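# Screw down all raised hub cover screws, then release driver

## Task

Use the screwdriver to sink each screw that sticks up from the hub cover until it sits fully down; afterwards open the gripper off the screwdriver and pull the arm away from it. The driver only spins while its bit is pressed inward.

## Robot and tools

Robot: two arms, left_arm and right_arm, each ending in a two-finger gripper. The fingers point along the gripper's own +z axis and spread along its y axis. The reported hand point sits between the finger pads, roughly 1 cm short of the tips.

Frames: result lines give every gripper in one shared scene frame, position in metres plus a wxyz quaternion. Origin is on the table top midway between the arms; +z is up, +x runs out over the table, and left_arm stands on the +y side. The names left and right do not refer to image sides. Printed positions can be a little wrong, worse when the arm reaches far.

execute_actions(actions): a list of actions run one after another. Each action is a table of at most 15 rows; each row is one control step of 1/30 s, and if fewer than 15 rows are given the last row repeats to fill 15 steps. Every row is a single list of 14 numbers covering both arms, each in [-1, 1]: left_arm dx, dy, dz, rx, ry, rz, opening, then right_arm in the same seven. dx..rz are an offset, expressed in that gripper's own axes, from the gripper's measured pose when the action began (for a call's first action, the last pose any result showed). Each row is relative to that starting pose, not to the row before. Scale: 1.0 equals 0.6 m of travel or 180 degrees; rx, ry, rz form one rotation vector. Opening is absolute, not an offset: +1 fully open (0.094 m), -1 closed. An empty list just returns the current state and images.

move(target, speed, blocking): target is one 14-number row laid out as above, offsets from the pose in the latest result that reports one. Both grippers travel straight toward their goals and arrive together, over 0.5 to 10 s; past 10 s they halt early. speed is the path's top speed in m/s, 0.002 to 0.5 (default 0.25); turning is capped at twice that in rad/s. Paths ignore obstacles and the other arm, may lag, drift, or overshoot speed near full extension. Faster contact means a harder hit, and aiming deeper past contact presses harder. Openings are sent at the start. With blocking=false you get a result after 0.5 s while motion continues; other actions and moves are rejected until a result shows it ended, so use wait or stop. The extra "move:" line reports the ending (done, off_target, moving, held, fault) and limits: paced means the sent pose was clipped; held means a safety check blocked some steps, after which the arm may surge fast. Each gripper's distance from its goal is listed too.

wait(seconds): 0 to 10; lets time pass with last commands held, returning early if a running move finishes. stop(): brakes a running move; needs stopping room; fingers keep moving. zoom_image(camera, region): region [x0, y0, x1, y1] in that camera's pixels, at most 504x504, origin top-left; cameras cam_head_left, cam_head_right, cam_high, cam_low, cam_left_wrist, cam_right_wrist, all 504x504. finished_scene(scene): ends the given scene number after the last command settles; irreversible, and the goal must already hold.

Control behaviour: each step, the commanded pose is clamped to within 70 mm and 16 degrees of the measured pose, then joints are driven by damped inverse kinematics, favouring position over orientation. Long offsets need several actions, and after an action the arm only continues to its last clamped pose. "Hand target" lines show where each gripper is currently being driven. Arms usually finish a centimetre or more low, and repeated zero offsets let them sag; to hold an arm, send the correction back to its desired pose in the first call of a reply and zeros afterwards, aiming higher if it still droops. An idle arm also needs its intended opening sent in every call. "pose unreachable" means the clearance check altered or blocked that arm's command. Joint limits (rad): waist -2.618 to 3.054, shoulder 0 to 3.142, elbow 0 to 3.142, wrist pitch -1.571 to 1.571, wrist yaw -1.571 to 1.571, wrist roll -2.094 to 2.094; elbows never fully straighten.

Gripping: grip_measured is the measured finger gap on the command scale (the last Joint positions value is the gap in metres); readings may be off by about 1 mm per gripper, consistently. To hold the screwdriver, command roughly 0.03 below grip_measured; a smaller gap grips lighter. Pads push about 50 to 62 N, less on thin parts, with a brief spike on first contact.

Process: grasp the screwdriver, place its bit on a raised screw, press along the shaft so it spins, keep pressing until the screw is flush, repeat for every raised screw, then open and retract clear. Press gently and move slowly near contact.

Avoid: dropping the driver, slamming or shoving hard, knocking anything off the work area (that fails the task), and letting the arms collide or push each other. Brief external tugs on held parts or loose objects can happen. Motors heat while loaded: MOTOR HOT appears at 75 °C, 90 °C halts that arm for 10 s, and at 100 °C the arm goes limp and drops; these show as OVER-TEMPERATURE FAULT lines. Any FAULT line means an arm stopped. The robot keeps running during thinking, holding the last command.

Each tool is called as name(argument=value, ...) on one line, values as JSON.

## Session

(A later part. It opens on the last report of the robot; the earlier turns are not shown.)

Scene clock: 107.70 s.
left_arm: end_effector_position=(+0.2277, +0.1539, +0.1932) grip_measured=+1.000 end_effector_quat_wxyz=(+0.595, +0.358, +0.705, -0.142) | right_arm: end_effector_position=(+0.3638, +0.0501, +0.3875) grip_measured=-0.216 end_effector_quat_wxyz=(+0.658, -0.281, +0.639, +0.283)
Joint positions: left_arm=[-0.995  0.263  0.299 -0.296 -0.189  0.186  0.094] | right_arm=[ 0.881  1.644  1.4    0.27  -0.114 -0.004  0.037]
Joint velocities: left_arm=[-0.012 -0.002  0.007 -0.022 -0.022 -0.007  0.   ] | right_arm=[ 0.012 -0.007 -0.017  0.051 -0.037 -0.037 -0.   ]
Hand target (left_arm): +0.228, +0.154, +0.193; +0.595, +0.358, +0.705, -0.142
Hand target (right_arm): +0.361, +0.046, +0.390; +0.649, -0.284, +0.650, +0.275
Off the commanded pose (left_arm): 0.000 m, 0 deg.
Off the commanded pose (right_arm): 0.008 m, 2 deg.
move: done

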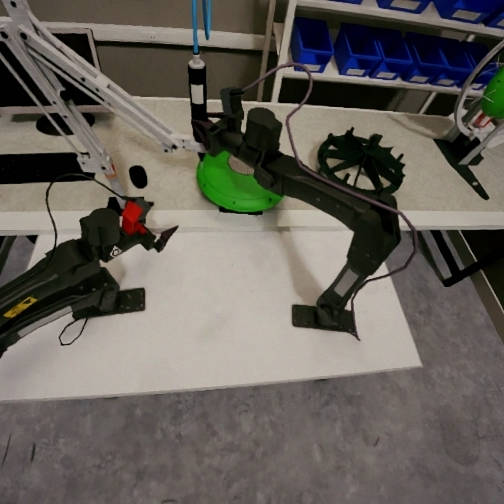

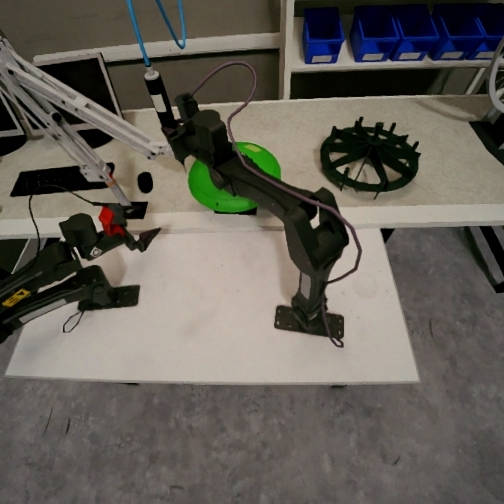

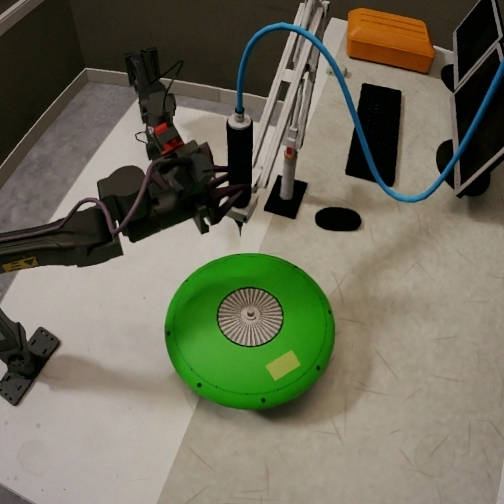

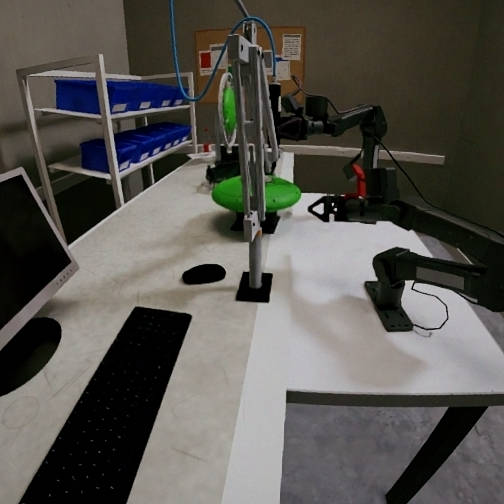

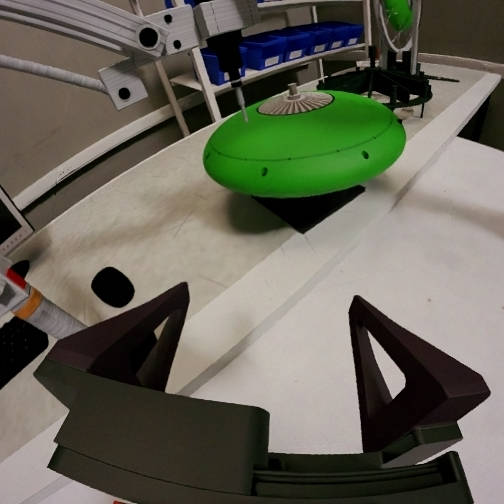

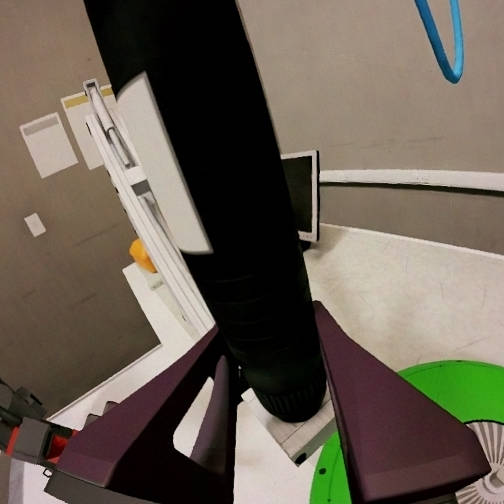

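move(target=[-0.125,-0.293,0.177,0,0,0,1,0.0,-0.165,-0.318,0.015,0,0,-0.26], speed=0.15)

move(target=[0,0,0,0,0,0,1,0.07,0,0.003,0,0.008,0,-0.26], speed=0.07)

zoom_image(camera="cam_left_wrist", region=[200,80,350,230])

zoom_image(camera="cam_high", region=[140,300,200,360])

Scene clock: 116.60 s.
left_arm: end_effector_position=(+0.1905, -0.0535, +0.1786) grip_measured=+1.000 end_effector_quat_wxyz=(+0.580, +0.377, +0.710, -0.131) | right_arm: end_effector_position=(+0.3152, -0.1587, +0.3927) grip_measured=-0.216 end_effector_quat_wxyz=(+0.678, -0.255, +0.637, +0.263)
Joint positions: left_arm=[-1.622  1.423  0.686  0.316 -0.771 -0.036  0.094] | right_arm=[ 0.333  1.095  0.952  0.212 -0.592  0.028  0.037]
Joint velocities: left_arm=[-0.007  0.017 -0.017  0.037 -0.022  0.007  0.   ] | right_arm=[-0.007  0.002  0.002  0.007  0.007 -0.095 -0.001]
Hand target (left_arm): +0.190, -0.060, +0.195; +0.591, +0.357, +0.708, -0.145
Hand target (right_arm): +0.308, -0.158, +0.383; +0.665, -0.264, +0.645, +0.269
Off the commanded pose (left_arm): 0.020 m, 3 deg.
Off the commanded pose (right_arm): 0.013 m, 2 deg.
move: off_target (left_arm, right_arm)

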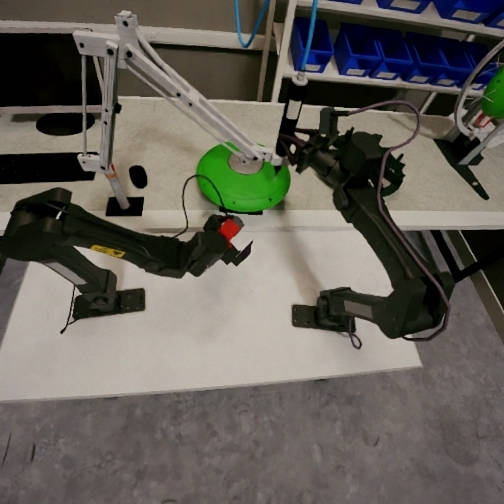

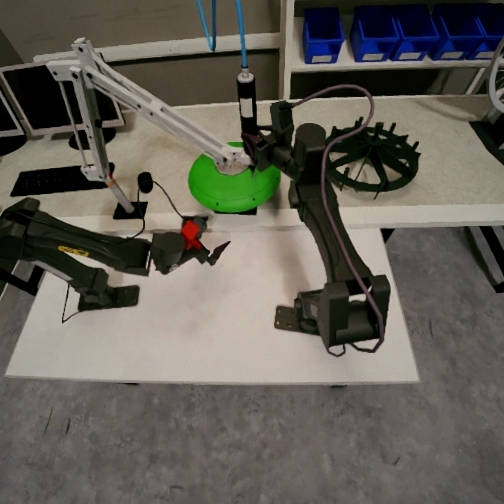

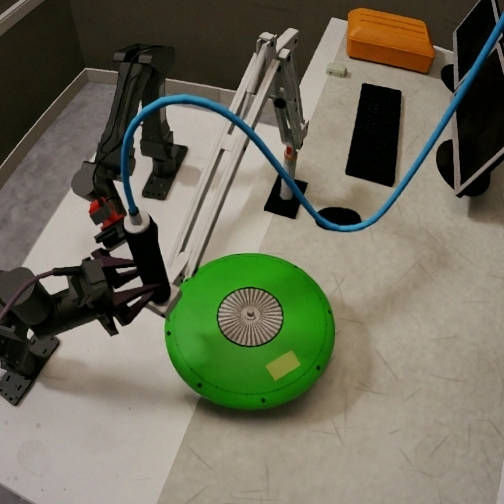

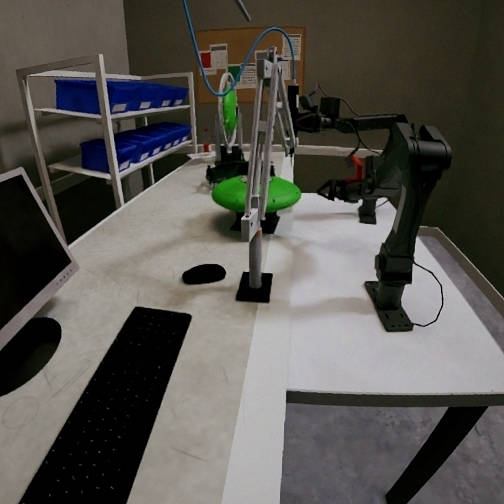

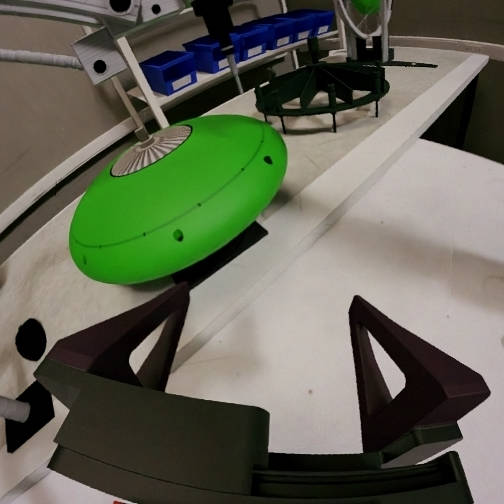

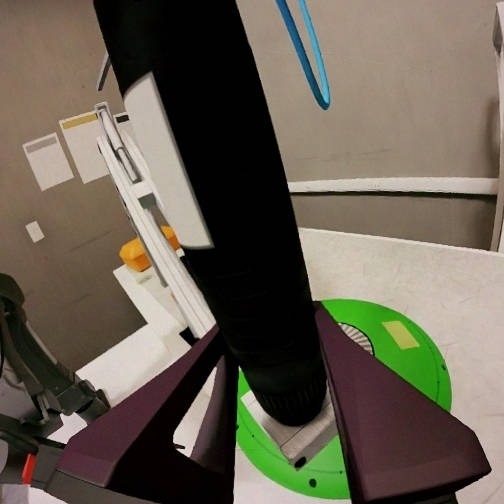

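Scene clock: 117.53 s.
left_arm: end_effector_position=(+0.1905, -0.0535, +0.1786) grip_measured=+1.000 end_effector_quat_wxyz=(+0.580, +0.377, +0.710, -0.130) | right_arm: end_effector_position=(+0.3163, -0.1583, +0.3621) grip_measured=-0.216 end_effector_quat_wxyz=(+0.676, -0.256, +0.639, +0.263)
Joint positions: left_arm=[-1.622  1.423  0.686  0.316 -0.772 -0.036  0.094] | right_arm=[ 0.334  1.095  0.834  0.325 -0.591  0.025  0.037]
Joint velocities: left_arm=[ 0.012 -0.012 -0.017  0.051  0.037  0.007  0.   ] | right_arm=[ 0.007 -0.007  0.012  0.007  0.022  0.022 -0.001]
Hand target (left_arm): +0.190, -0.053, +0.179; +0.580, +0.377, +0.710, -0.130
Hand target (right_arm): +0.318, -0.156, +0.351; +0.670, -0.259, +0.646, +0.260
Off the commanded pose (left_arm): 0.000 m, 0 deg.
Off the commanded pose (right_arm): 0.012 m, 1 deg.
move: off_target (right_arm)

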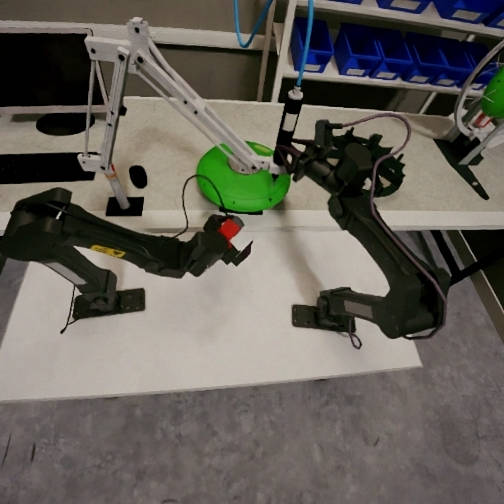

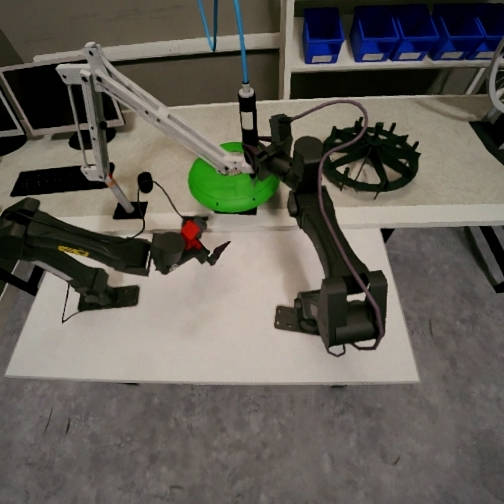

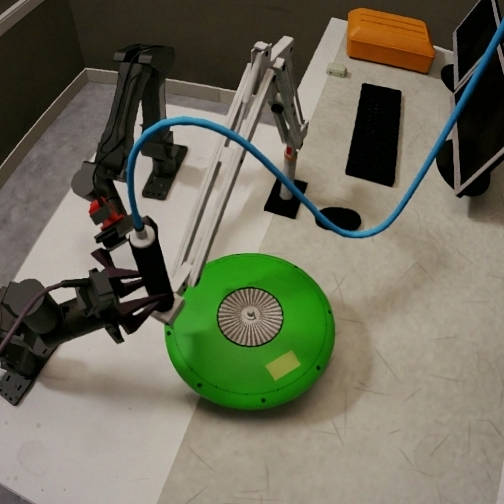

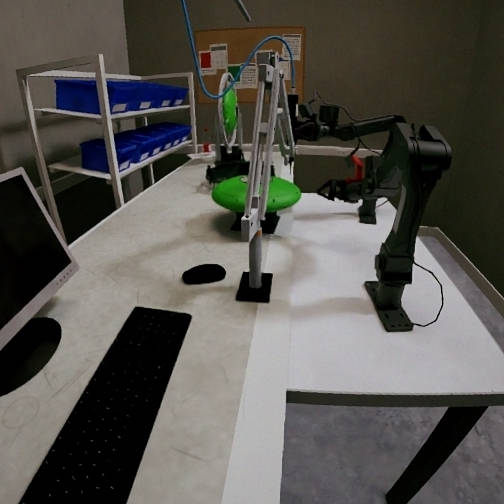

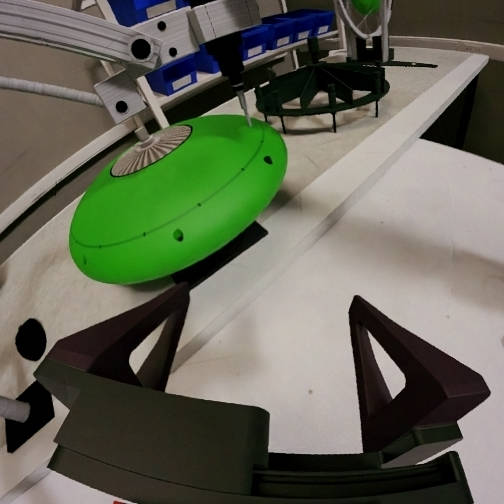

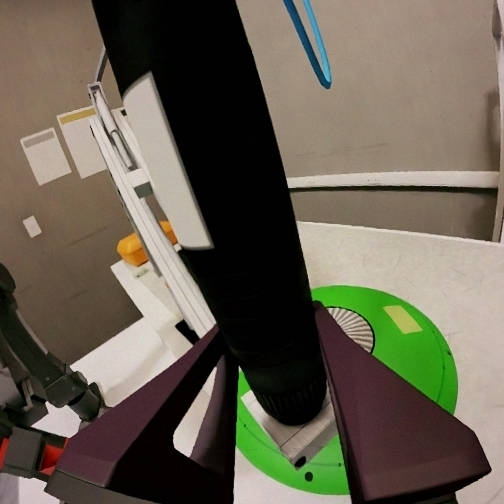

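Region (200, 80, 350, 230) of cam_left_wrist's 504x504 image, scaled by 3.360, with more detail than that image has.

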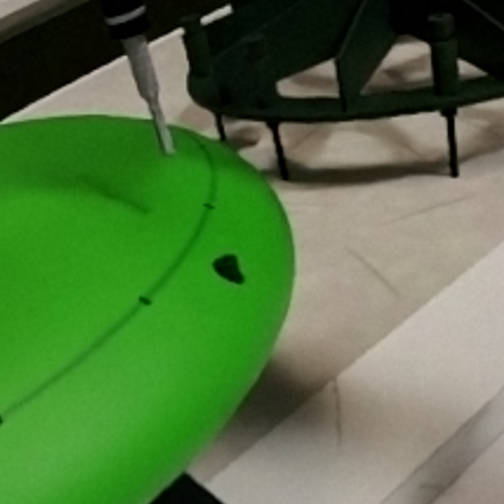

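Region (140, 300, 200, 360) of cam_high's 504x504 image, scaled by 8.400, with more detail than that image has.

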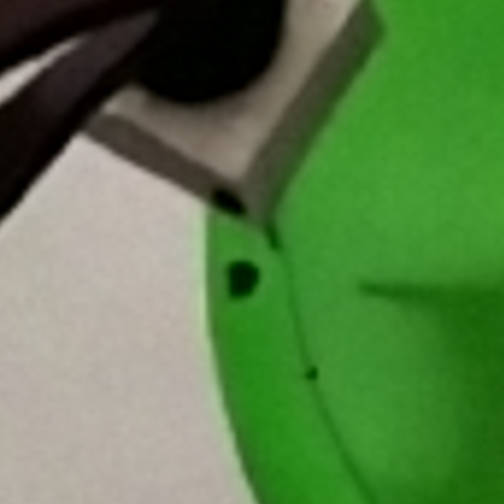

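move(target=[0,0,0,0,0,0,1,0.048,0.0205,-0.022,0.004,0.008,0,-0.26], speed=0.06)

zoom_image(camera="cam_left_wrist", region=[235,115,295,175])

zoom_image(camera="cam_high", region=[150,310,190,350])

zoom_image(camera="cam_head_left", region=[245,160,295,210])

Scene clock: 123.47 s.
left_arm: end_effector_position=(+0.1905, -0.0535, +0.1786) grip_measured=+1.000 end_effector_quat_wxyz=(+0.580, +0.377, +0.710, -0.130) | right_arm: end_effector_position=(+0.3057, -0.1592, +0.3400) grip_measured=-0.216 end_effector_quat_wxyz=(+0.676, -0.250, +0.644, +0.256)
Joint positions: left_arm=[-1.622  1.423  0.686  0.316 -0.772 -0.036  0.094] | right_arm=[ 0.351  1.044  0.73   0.368 -0.555  0.02   0.037]
Joint velocities: left_arm=[-0.007 -0.002 -0.007  0.066  0.007  0.007  0.   ] | right_arm=[-0.017 -0.012 -0.022 -0.051  0.007 -0.037 -0.   ]
Hand target (left_arm): +0.190, -0.053, +0.179; +0.580, +0.377, +0.710, -0.130
Hand target (right_arm): +0.300, -0.157, +0.333; +0.670, -0.255, +0.649, +0.256
Off the commanded pose (left_arm): 0.000 m, 0 deg.
Off the commanded pose (right_arm): 0.010 m, 1 deg.
move: done

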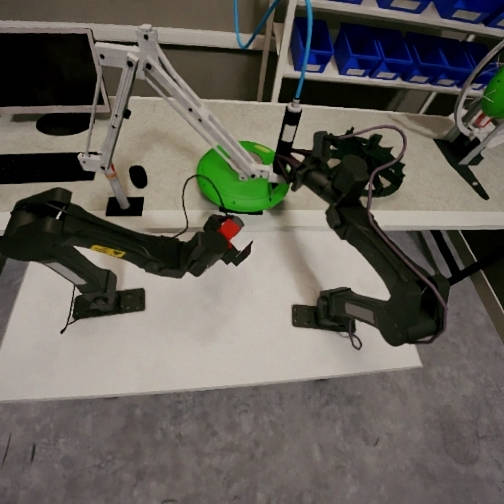

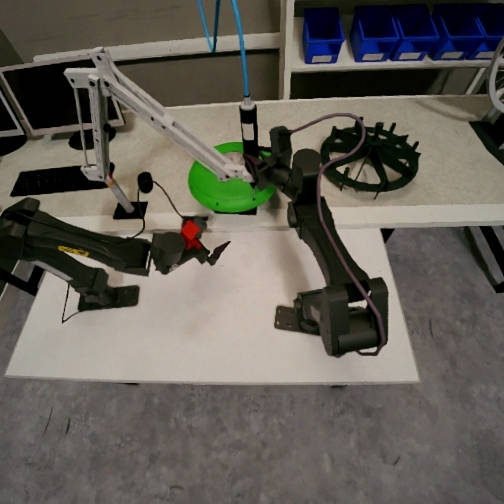

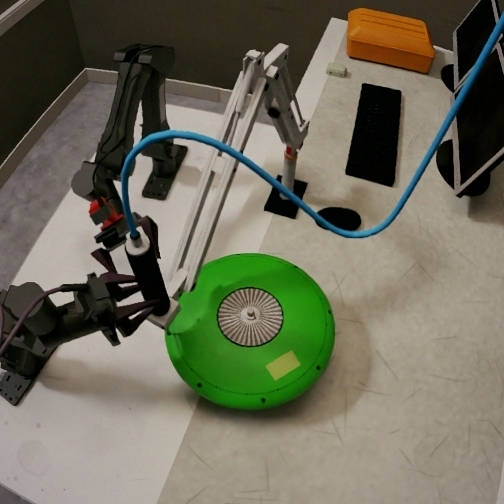

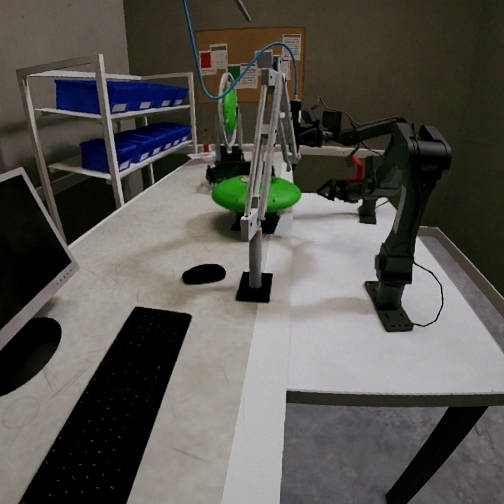

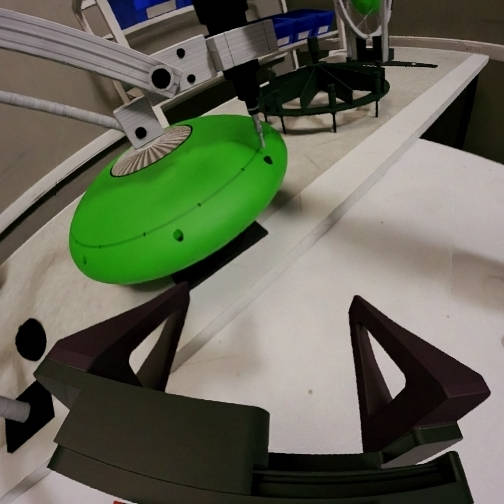

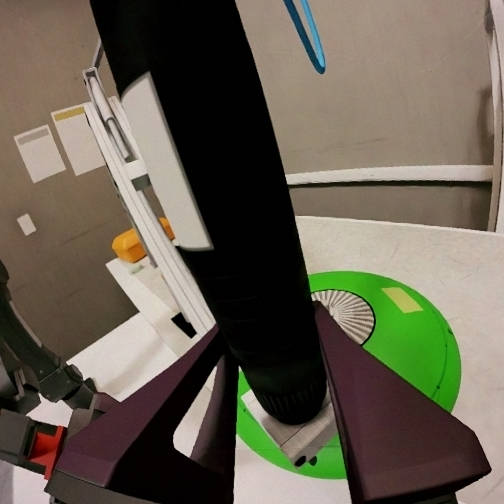

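Region (235, 115, 295, 175) of cam_left_wrist's 504x504 image, scaled by 8.400, with more detail than that image has.

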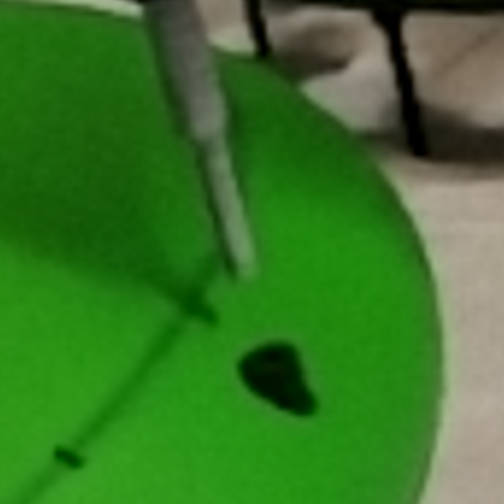

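Region (150, 310, 190, 350) of cam_high's 504x504 image, scaled by 12.600, with more detail than that image has.

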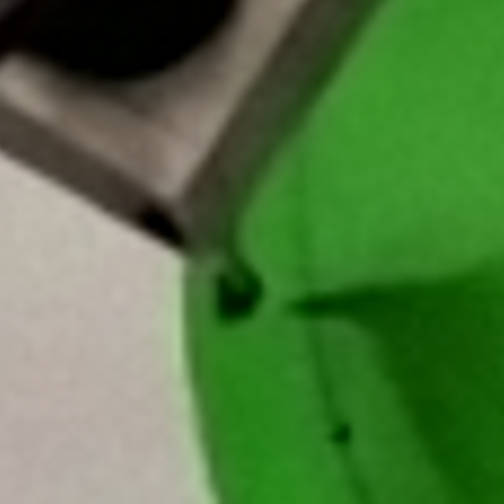

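Region (245, 160, 295, 210) of cam_head_left's 504x504 image, scaled by 10.080, with more detail than that image has.

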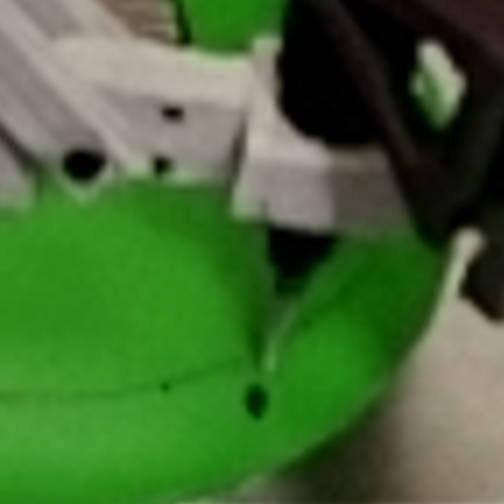

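execute_actions(actions=[[[0,0,0,0,0,0,1,0.022,0.013,-0.003,0.001,0.006,0,-0.26]]])

zoom_image(camera="cam_left_wrist", region=[235,115,295,175])

zoom_image(camera="cam_high", region=[150,310,190,350])

zoom_image(camera="cam_head_left", region=[255,175,290,210])

Scene clock: 128.93 s.
left_arm: end_effector_position=(+0.1905, -0.0535, +0.1786) grip_measured=+1.000 end_effector_quat_wxyz=(+0.580, +0.377, +0.710, -0.130) | right_arm: end_effector_position=(+0.3048, -0.1550, +0.3351) grip_measured=-0.216 end_effector_quat_wxyz=(+0.677, -0.249, +0.644, +0.255)
Joint positions: left_arm=[-1.622  1.423  0.686  0.316 -0.772 -0.036  0.094] | right_arm=[ 0.374  1.044  0.709  0.389 -0.528  0.019  0.037]
Joint velocities: left_arm=[ 0.012 -0.007 -0.002 -0.007  0.007  0.037  0.   ] | right_arm=[-0.007 -0.002  0.002  0.066 -0.066 -0.022  0.   ]
Hand target (left_arm): +0.190, -0.053, +0.179; +0.580, +0.377, +0.710, -0.130
Hand target (right_arm): +0.300, -0.154, +0.327; +0.671, -0.252, +0.651, +0.253
Off the commanded pose (left_arm): 0.000 m, 0 deg.
Off the commanded pose (right_arm): 0.010 m, 1 deg.

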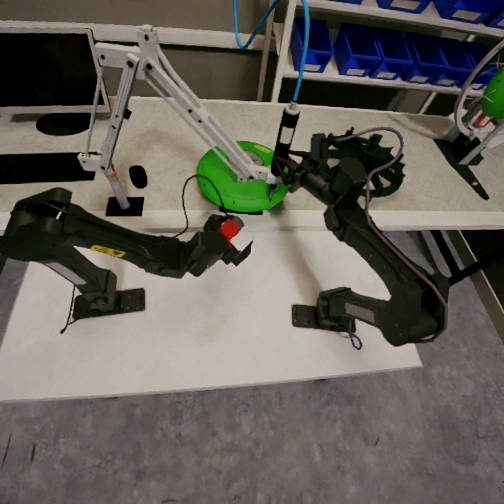

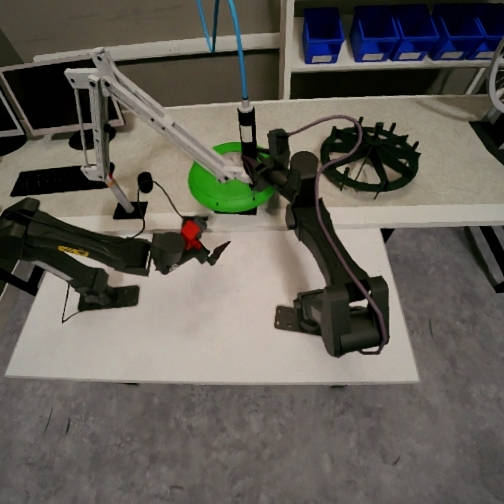

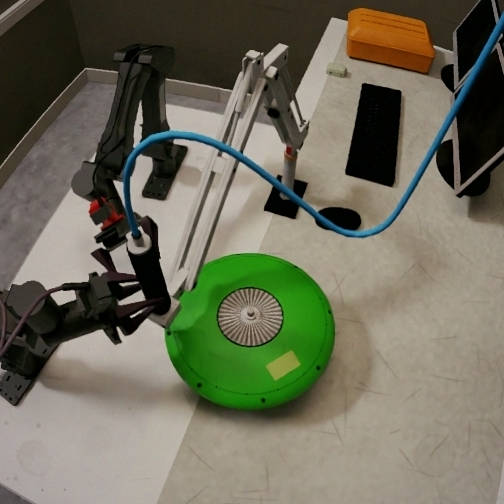

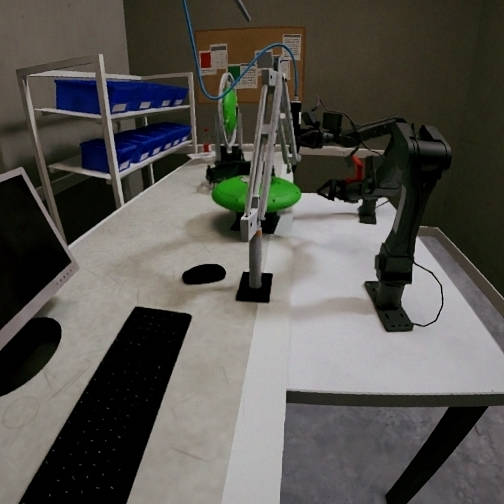

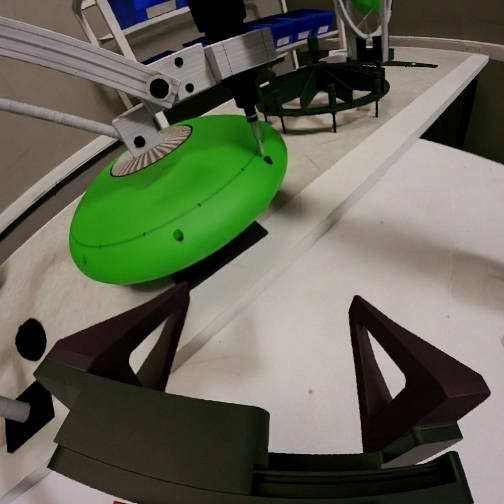

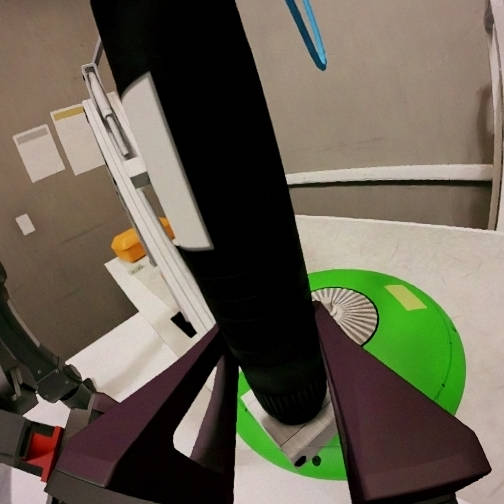

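Region (235, 115, 295, 175) of cam_left_wrist's 504x504 image, scaled by 8.400, with more detail than that image has.

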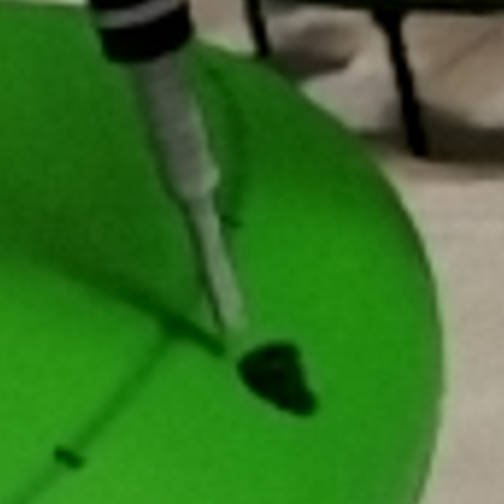

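Region (150, 310, 190, 350) of cam_high's 504x504 image, scaled by 12.600, with more detail than that image has.

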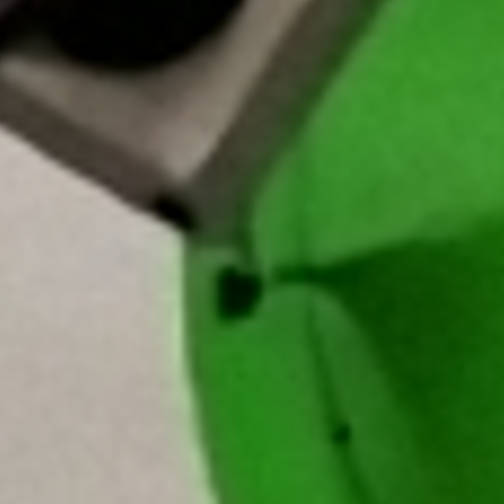

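Region (255, 175, 290, 210) of cam_head_left's 504x504 image, scaled by 14.400, with more detail than that image has.

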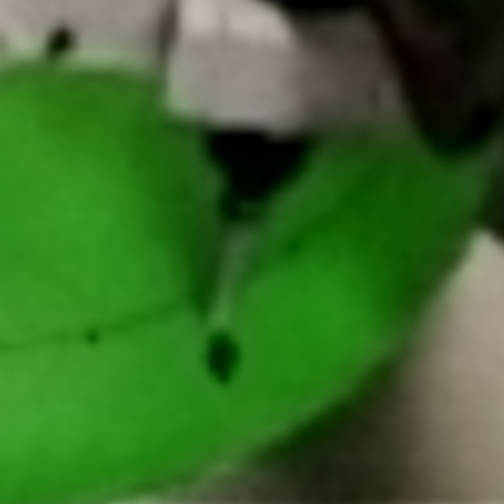

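execute_actions(actions=[[[0,0,0,0,0,0,1,0.008,-0.003,-0.015,0,0.004,0,-0.26]]])

zoom_image(camera="cam_left_wrist", region=[235,115,295,175])

zoom_image(camera="cam_high", region=[150,310,190,350])

zoom_image(camera="cam_head_left", region=[255,175,290,210])

Scene clock: 134.00 s.
left_arm: end_effector_position=(+0.1905, -0.0535, +0.1786) grip_measured=+1.000 end_effector_quat_wxyz=(+0.580, +0.377, +0.710, -0.130) | right_arm: end_effector_position=(+0.3055, -0.1590, +0.3353) grip_measured=-0.216 end_effector_quat_wxyz=(+0.677, -0.249, +0.644, +0.255)
Joint positions: left_arm=[-1.622  1.423  0.686  0.316 -0.772 -0.036  0.094] | right_arm=[ 0.354  1.044  0.709  0.39  -0.549  0.019  0.037]
Joint velocities: left_arm=[ 0.002  0.007 -0.002  0.007  0.037 -0.051  0.   ] | right_arm=[ 0.007 -0.002  0.007  0.007  0.051 -0.066 -0.001]
Hand target (left_arm): +0.190, -0.053, +0.179; +0.580, +0.377, +0.710, -0.130
Hand target (right_arm): +0.300, -0.162, +0.330; +0.673, -0.250, +0.648, +0.253
Off the commanded pose (left_arm): 0.000 m, 0 deg.
Off the commanded pose (right_arm): 0.009 m, 1 deg.

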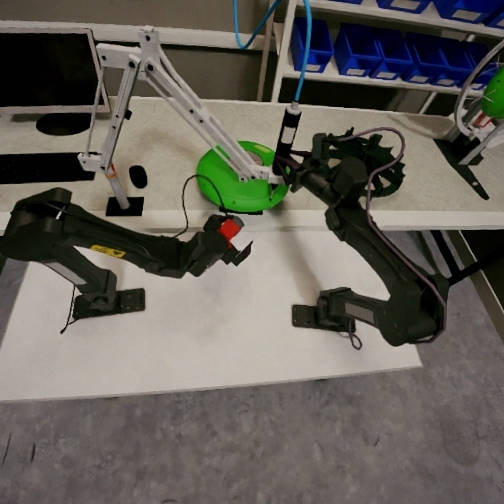

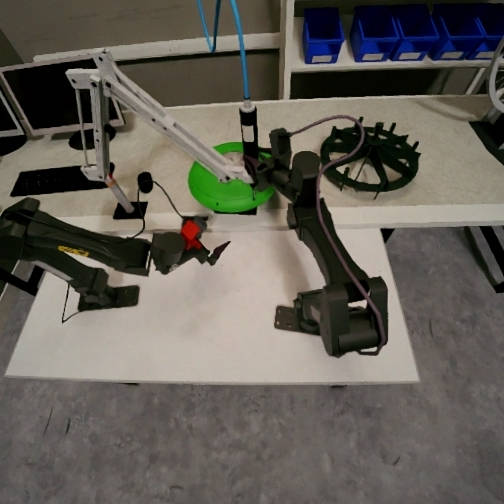

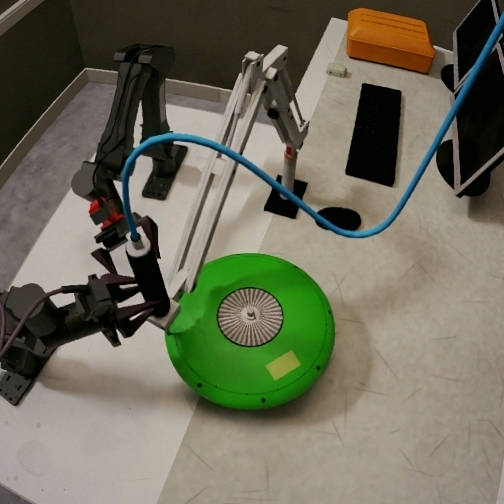

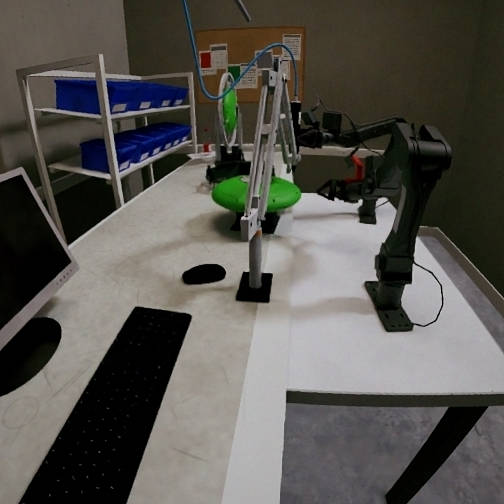

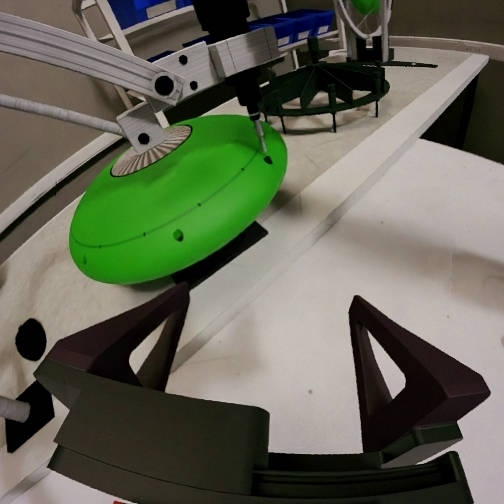

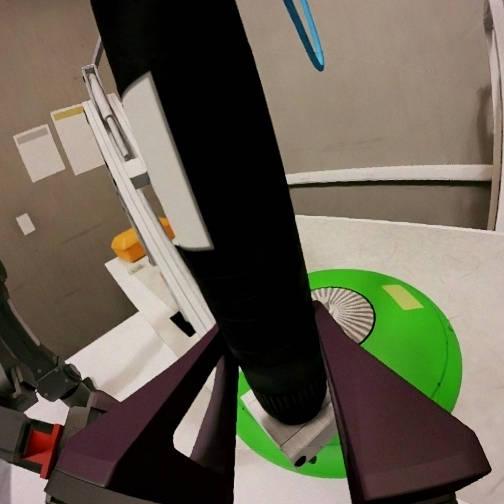

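Region (235, 115, 295, 175) of cam_left_wrist's 504x504 image, scaled by 8.400, with more detail than that image has.

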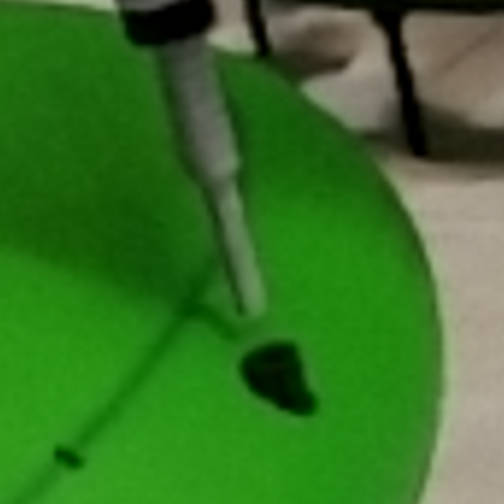

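Region (150, 310, 190, 350) of cam_high's 504x504 image, scaled by 12.600, with more detail than that image has.

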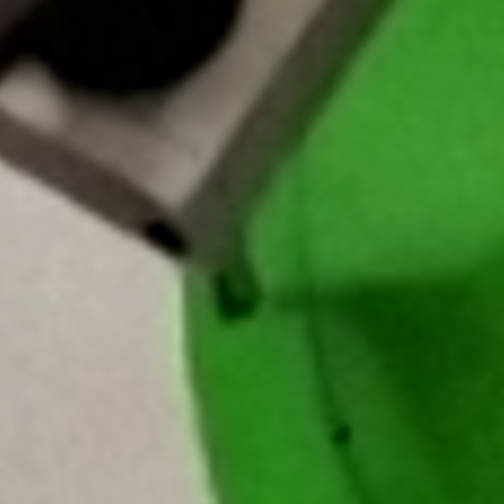

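Region (255, 175, 290, 210) of cam_head_left's 504x504 image, scaled by 14.400, with more detail than that image has.

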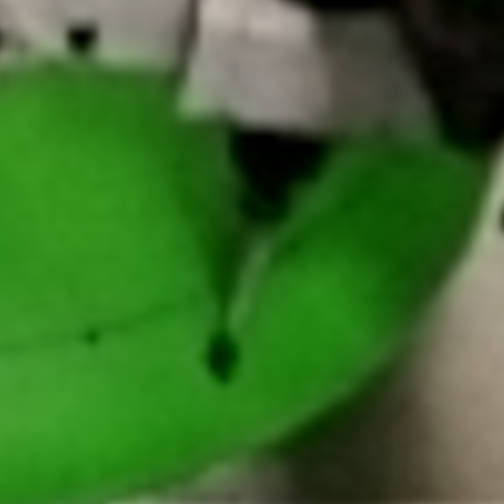

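execute_actions(actions=[[[0,0,0,0,0,0,1,0.006,0.012,-0.009,0,0.004,0,-0.26]]])

zoom_image(camera="cam_left_wrist", region=[235,115,295,175])

zoom_image(camera="cam_high", region=[150,310,190,350])

zoom_image(camera="cam_head_left", region=[255,175,290,210])

Scene clock: 139.23 s.
left_arm: end_effector_position=(+0.1905, -0.0535, +0.1786) grip_measured=+1.000 end_effector_quat_wxyz=(+0.580, +0.377, +0.710, -0.130) | right_arm: end_effector_position=(+0.3031, -0.1583, +0.3389) grip_measured=-0.216 end_effector_quat_wxyz=(+0.681, -0.248, +0.641, +0.254)
Joint positions: left_arm=[-1.622  1.423  0.686  0.316 -0.772 -0.036  0.094] | right_arm=[ 0.362  1.032  0.709  0.388 -0.538  0.022  0.037]
Joint velocities: left_arm=[-0.007 -0.022  0.017 -0.037  0.022 -0.022  0.   ] | right_arm=[ 0.002 -0.007  0.017 -0.066  0.022 -0.022  0.   ]
Hand target (left_arm): +0.190, -0.053, +0.179; +0.580, +0.377, +0.710, -0.130
Hand target (right_arm): +0.297, -0.157, +0.332; +0.673, -0.251, +0.648, +0.253
Off the commanded pose (left_arm): 0.000 m, 0 deg.
Off the commanded pose (right_arm): 0.010 m, 1 deg.

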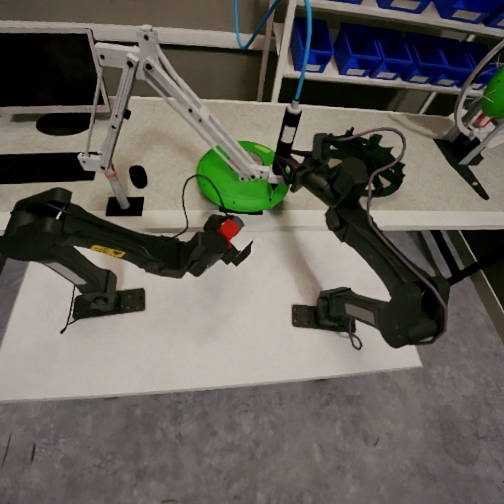

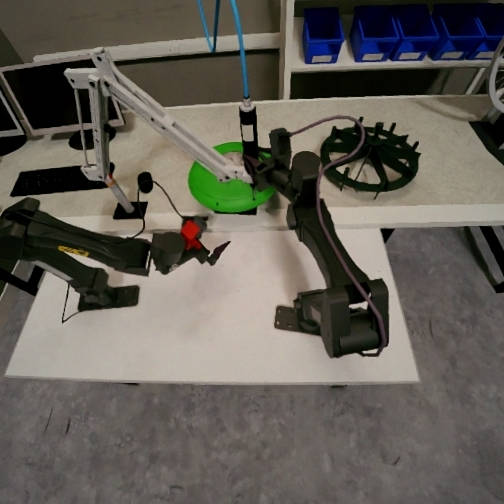

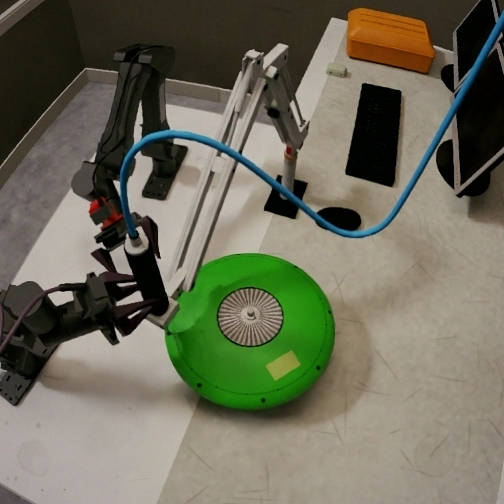

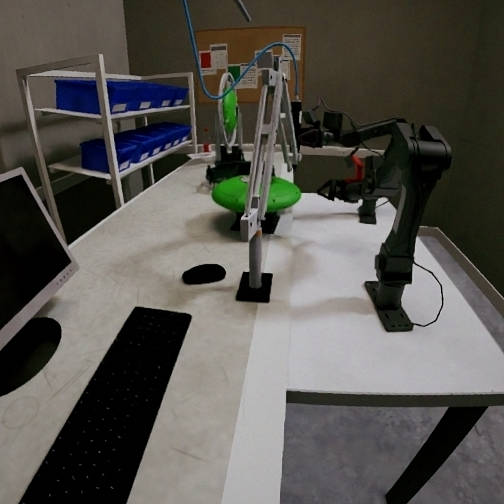

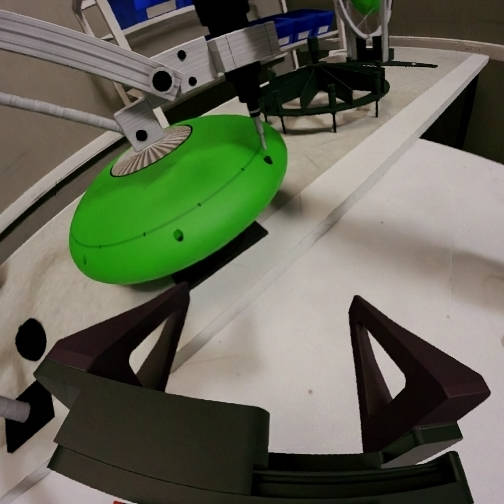

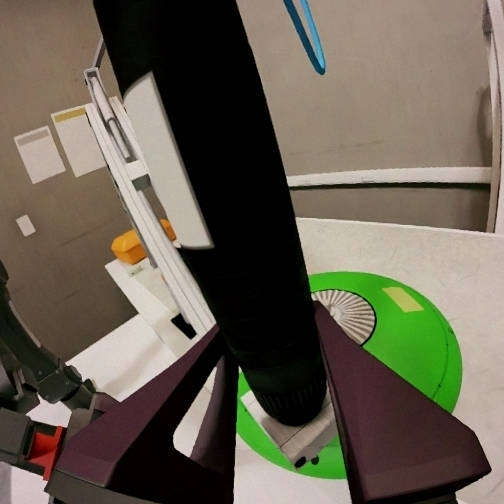

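Region (235, 115, 295, 175) of cam_left_wrist's 504x504 image, scaled by 8.400, with more detail than that image has.

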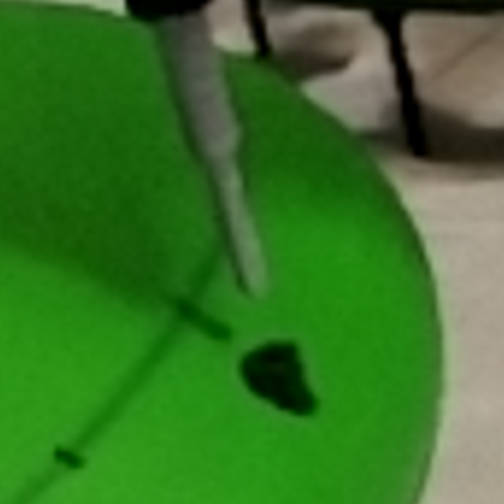

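Region (150, 310, 190, 350) of cam_high's 504x504 image, scaled by 12.600, with more detail than that image has.

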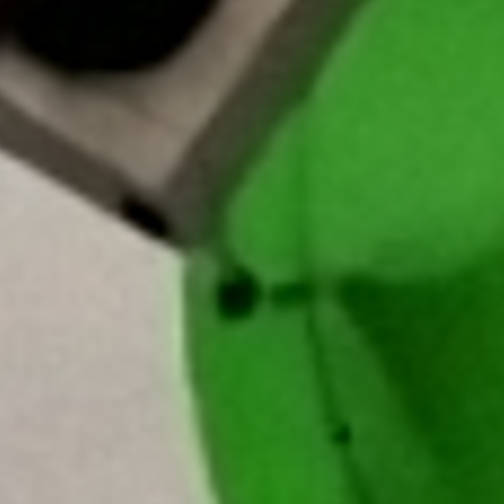

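Region (255, 175, 290, 210) of cam_head_left's 504x504 image, scaled by 14.400, with more detail than that image has.

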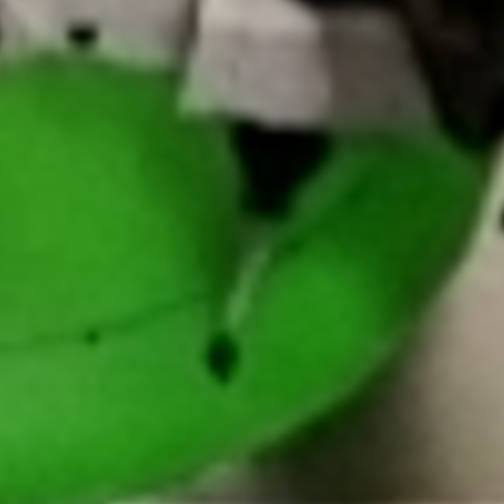

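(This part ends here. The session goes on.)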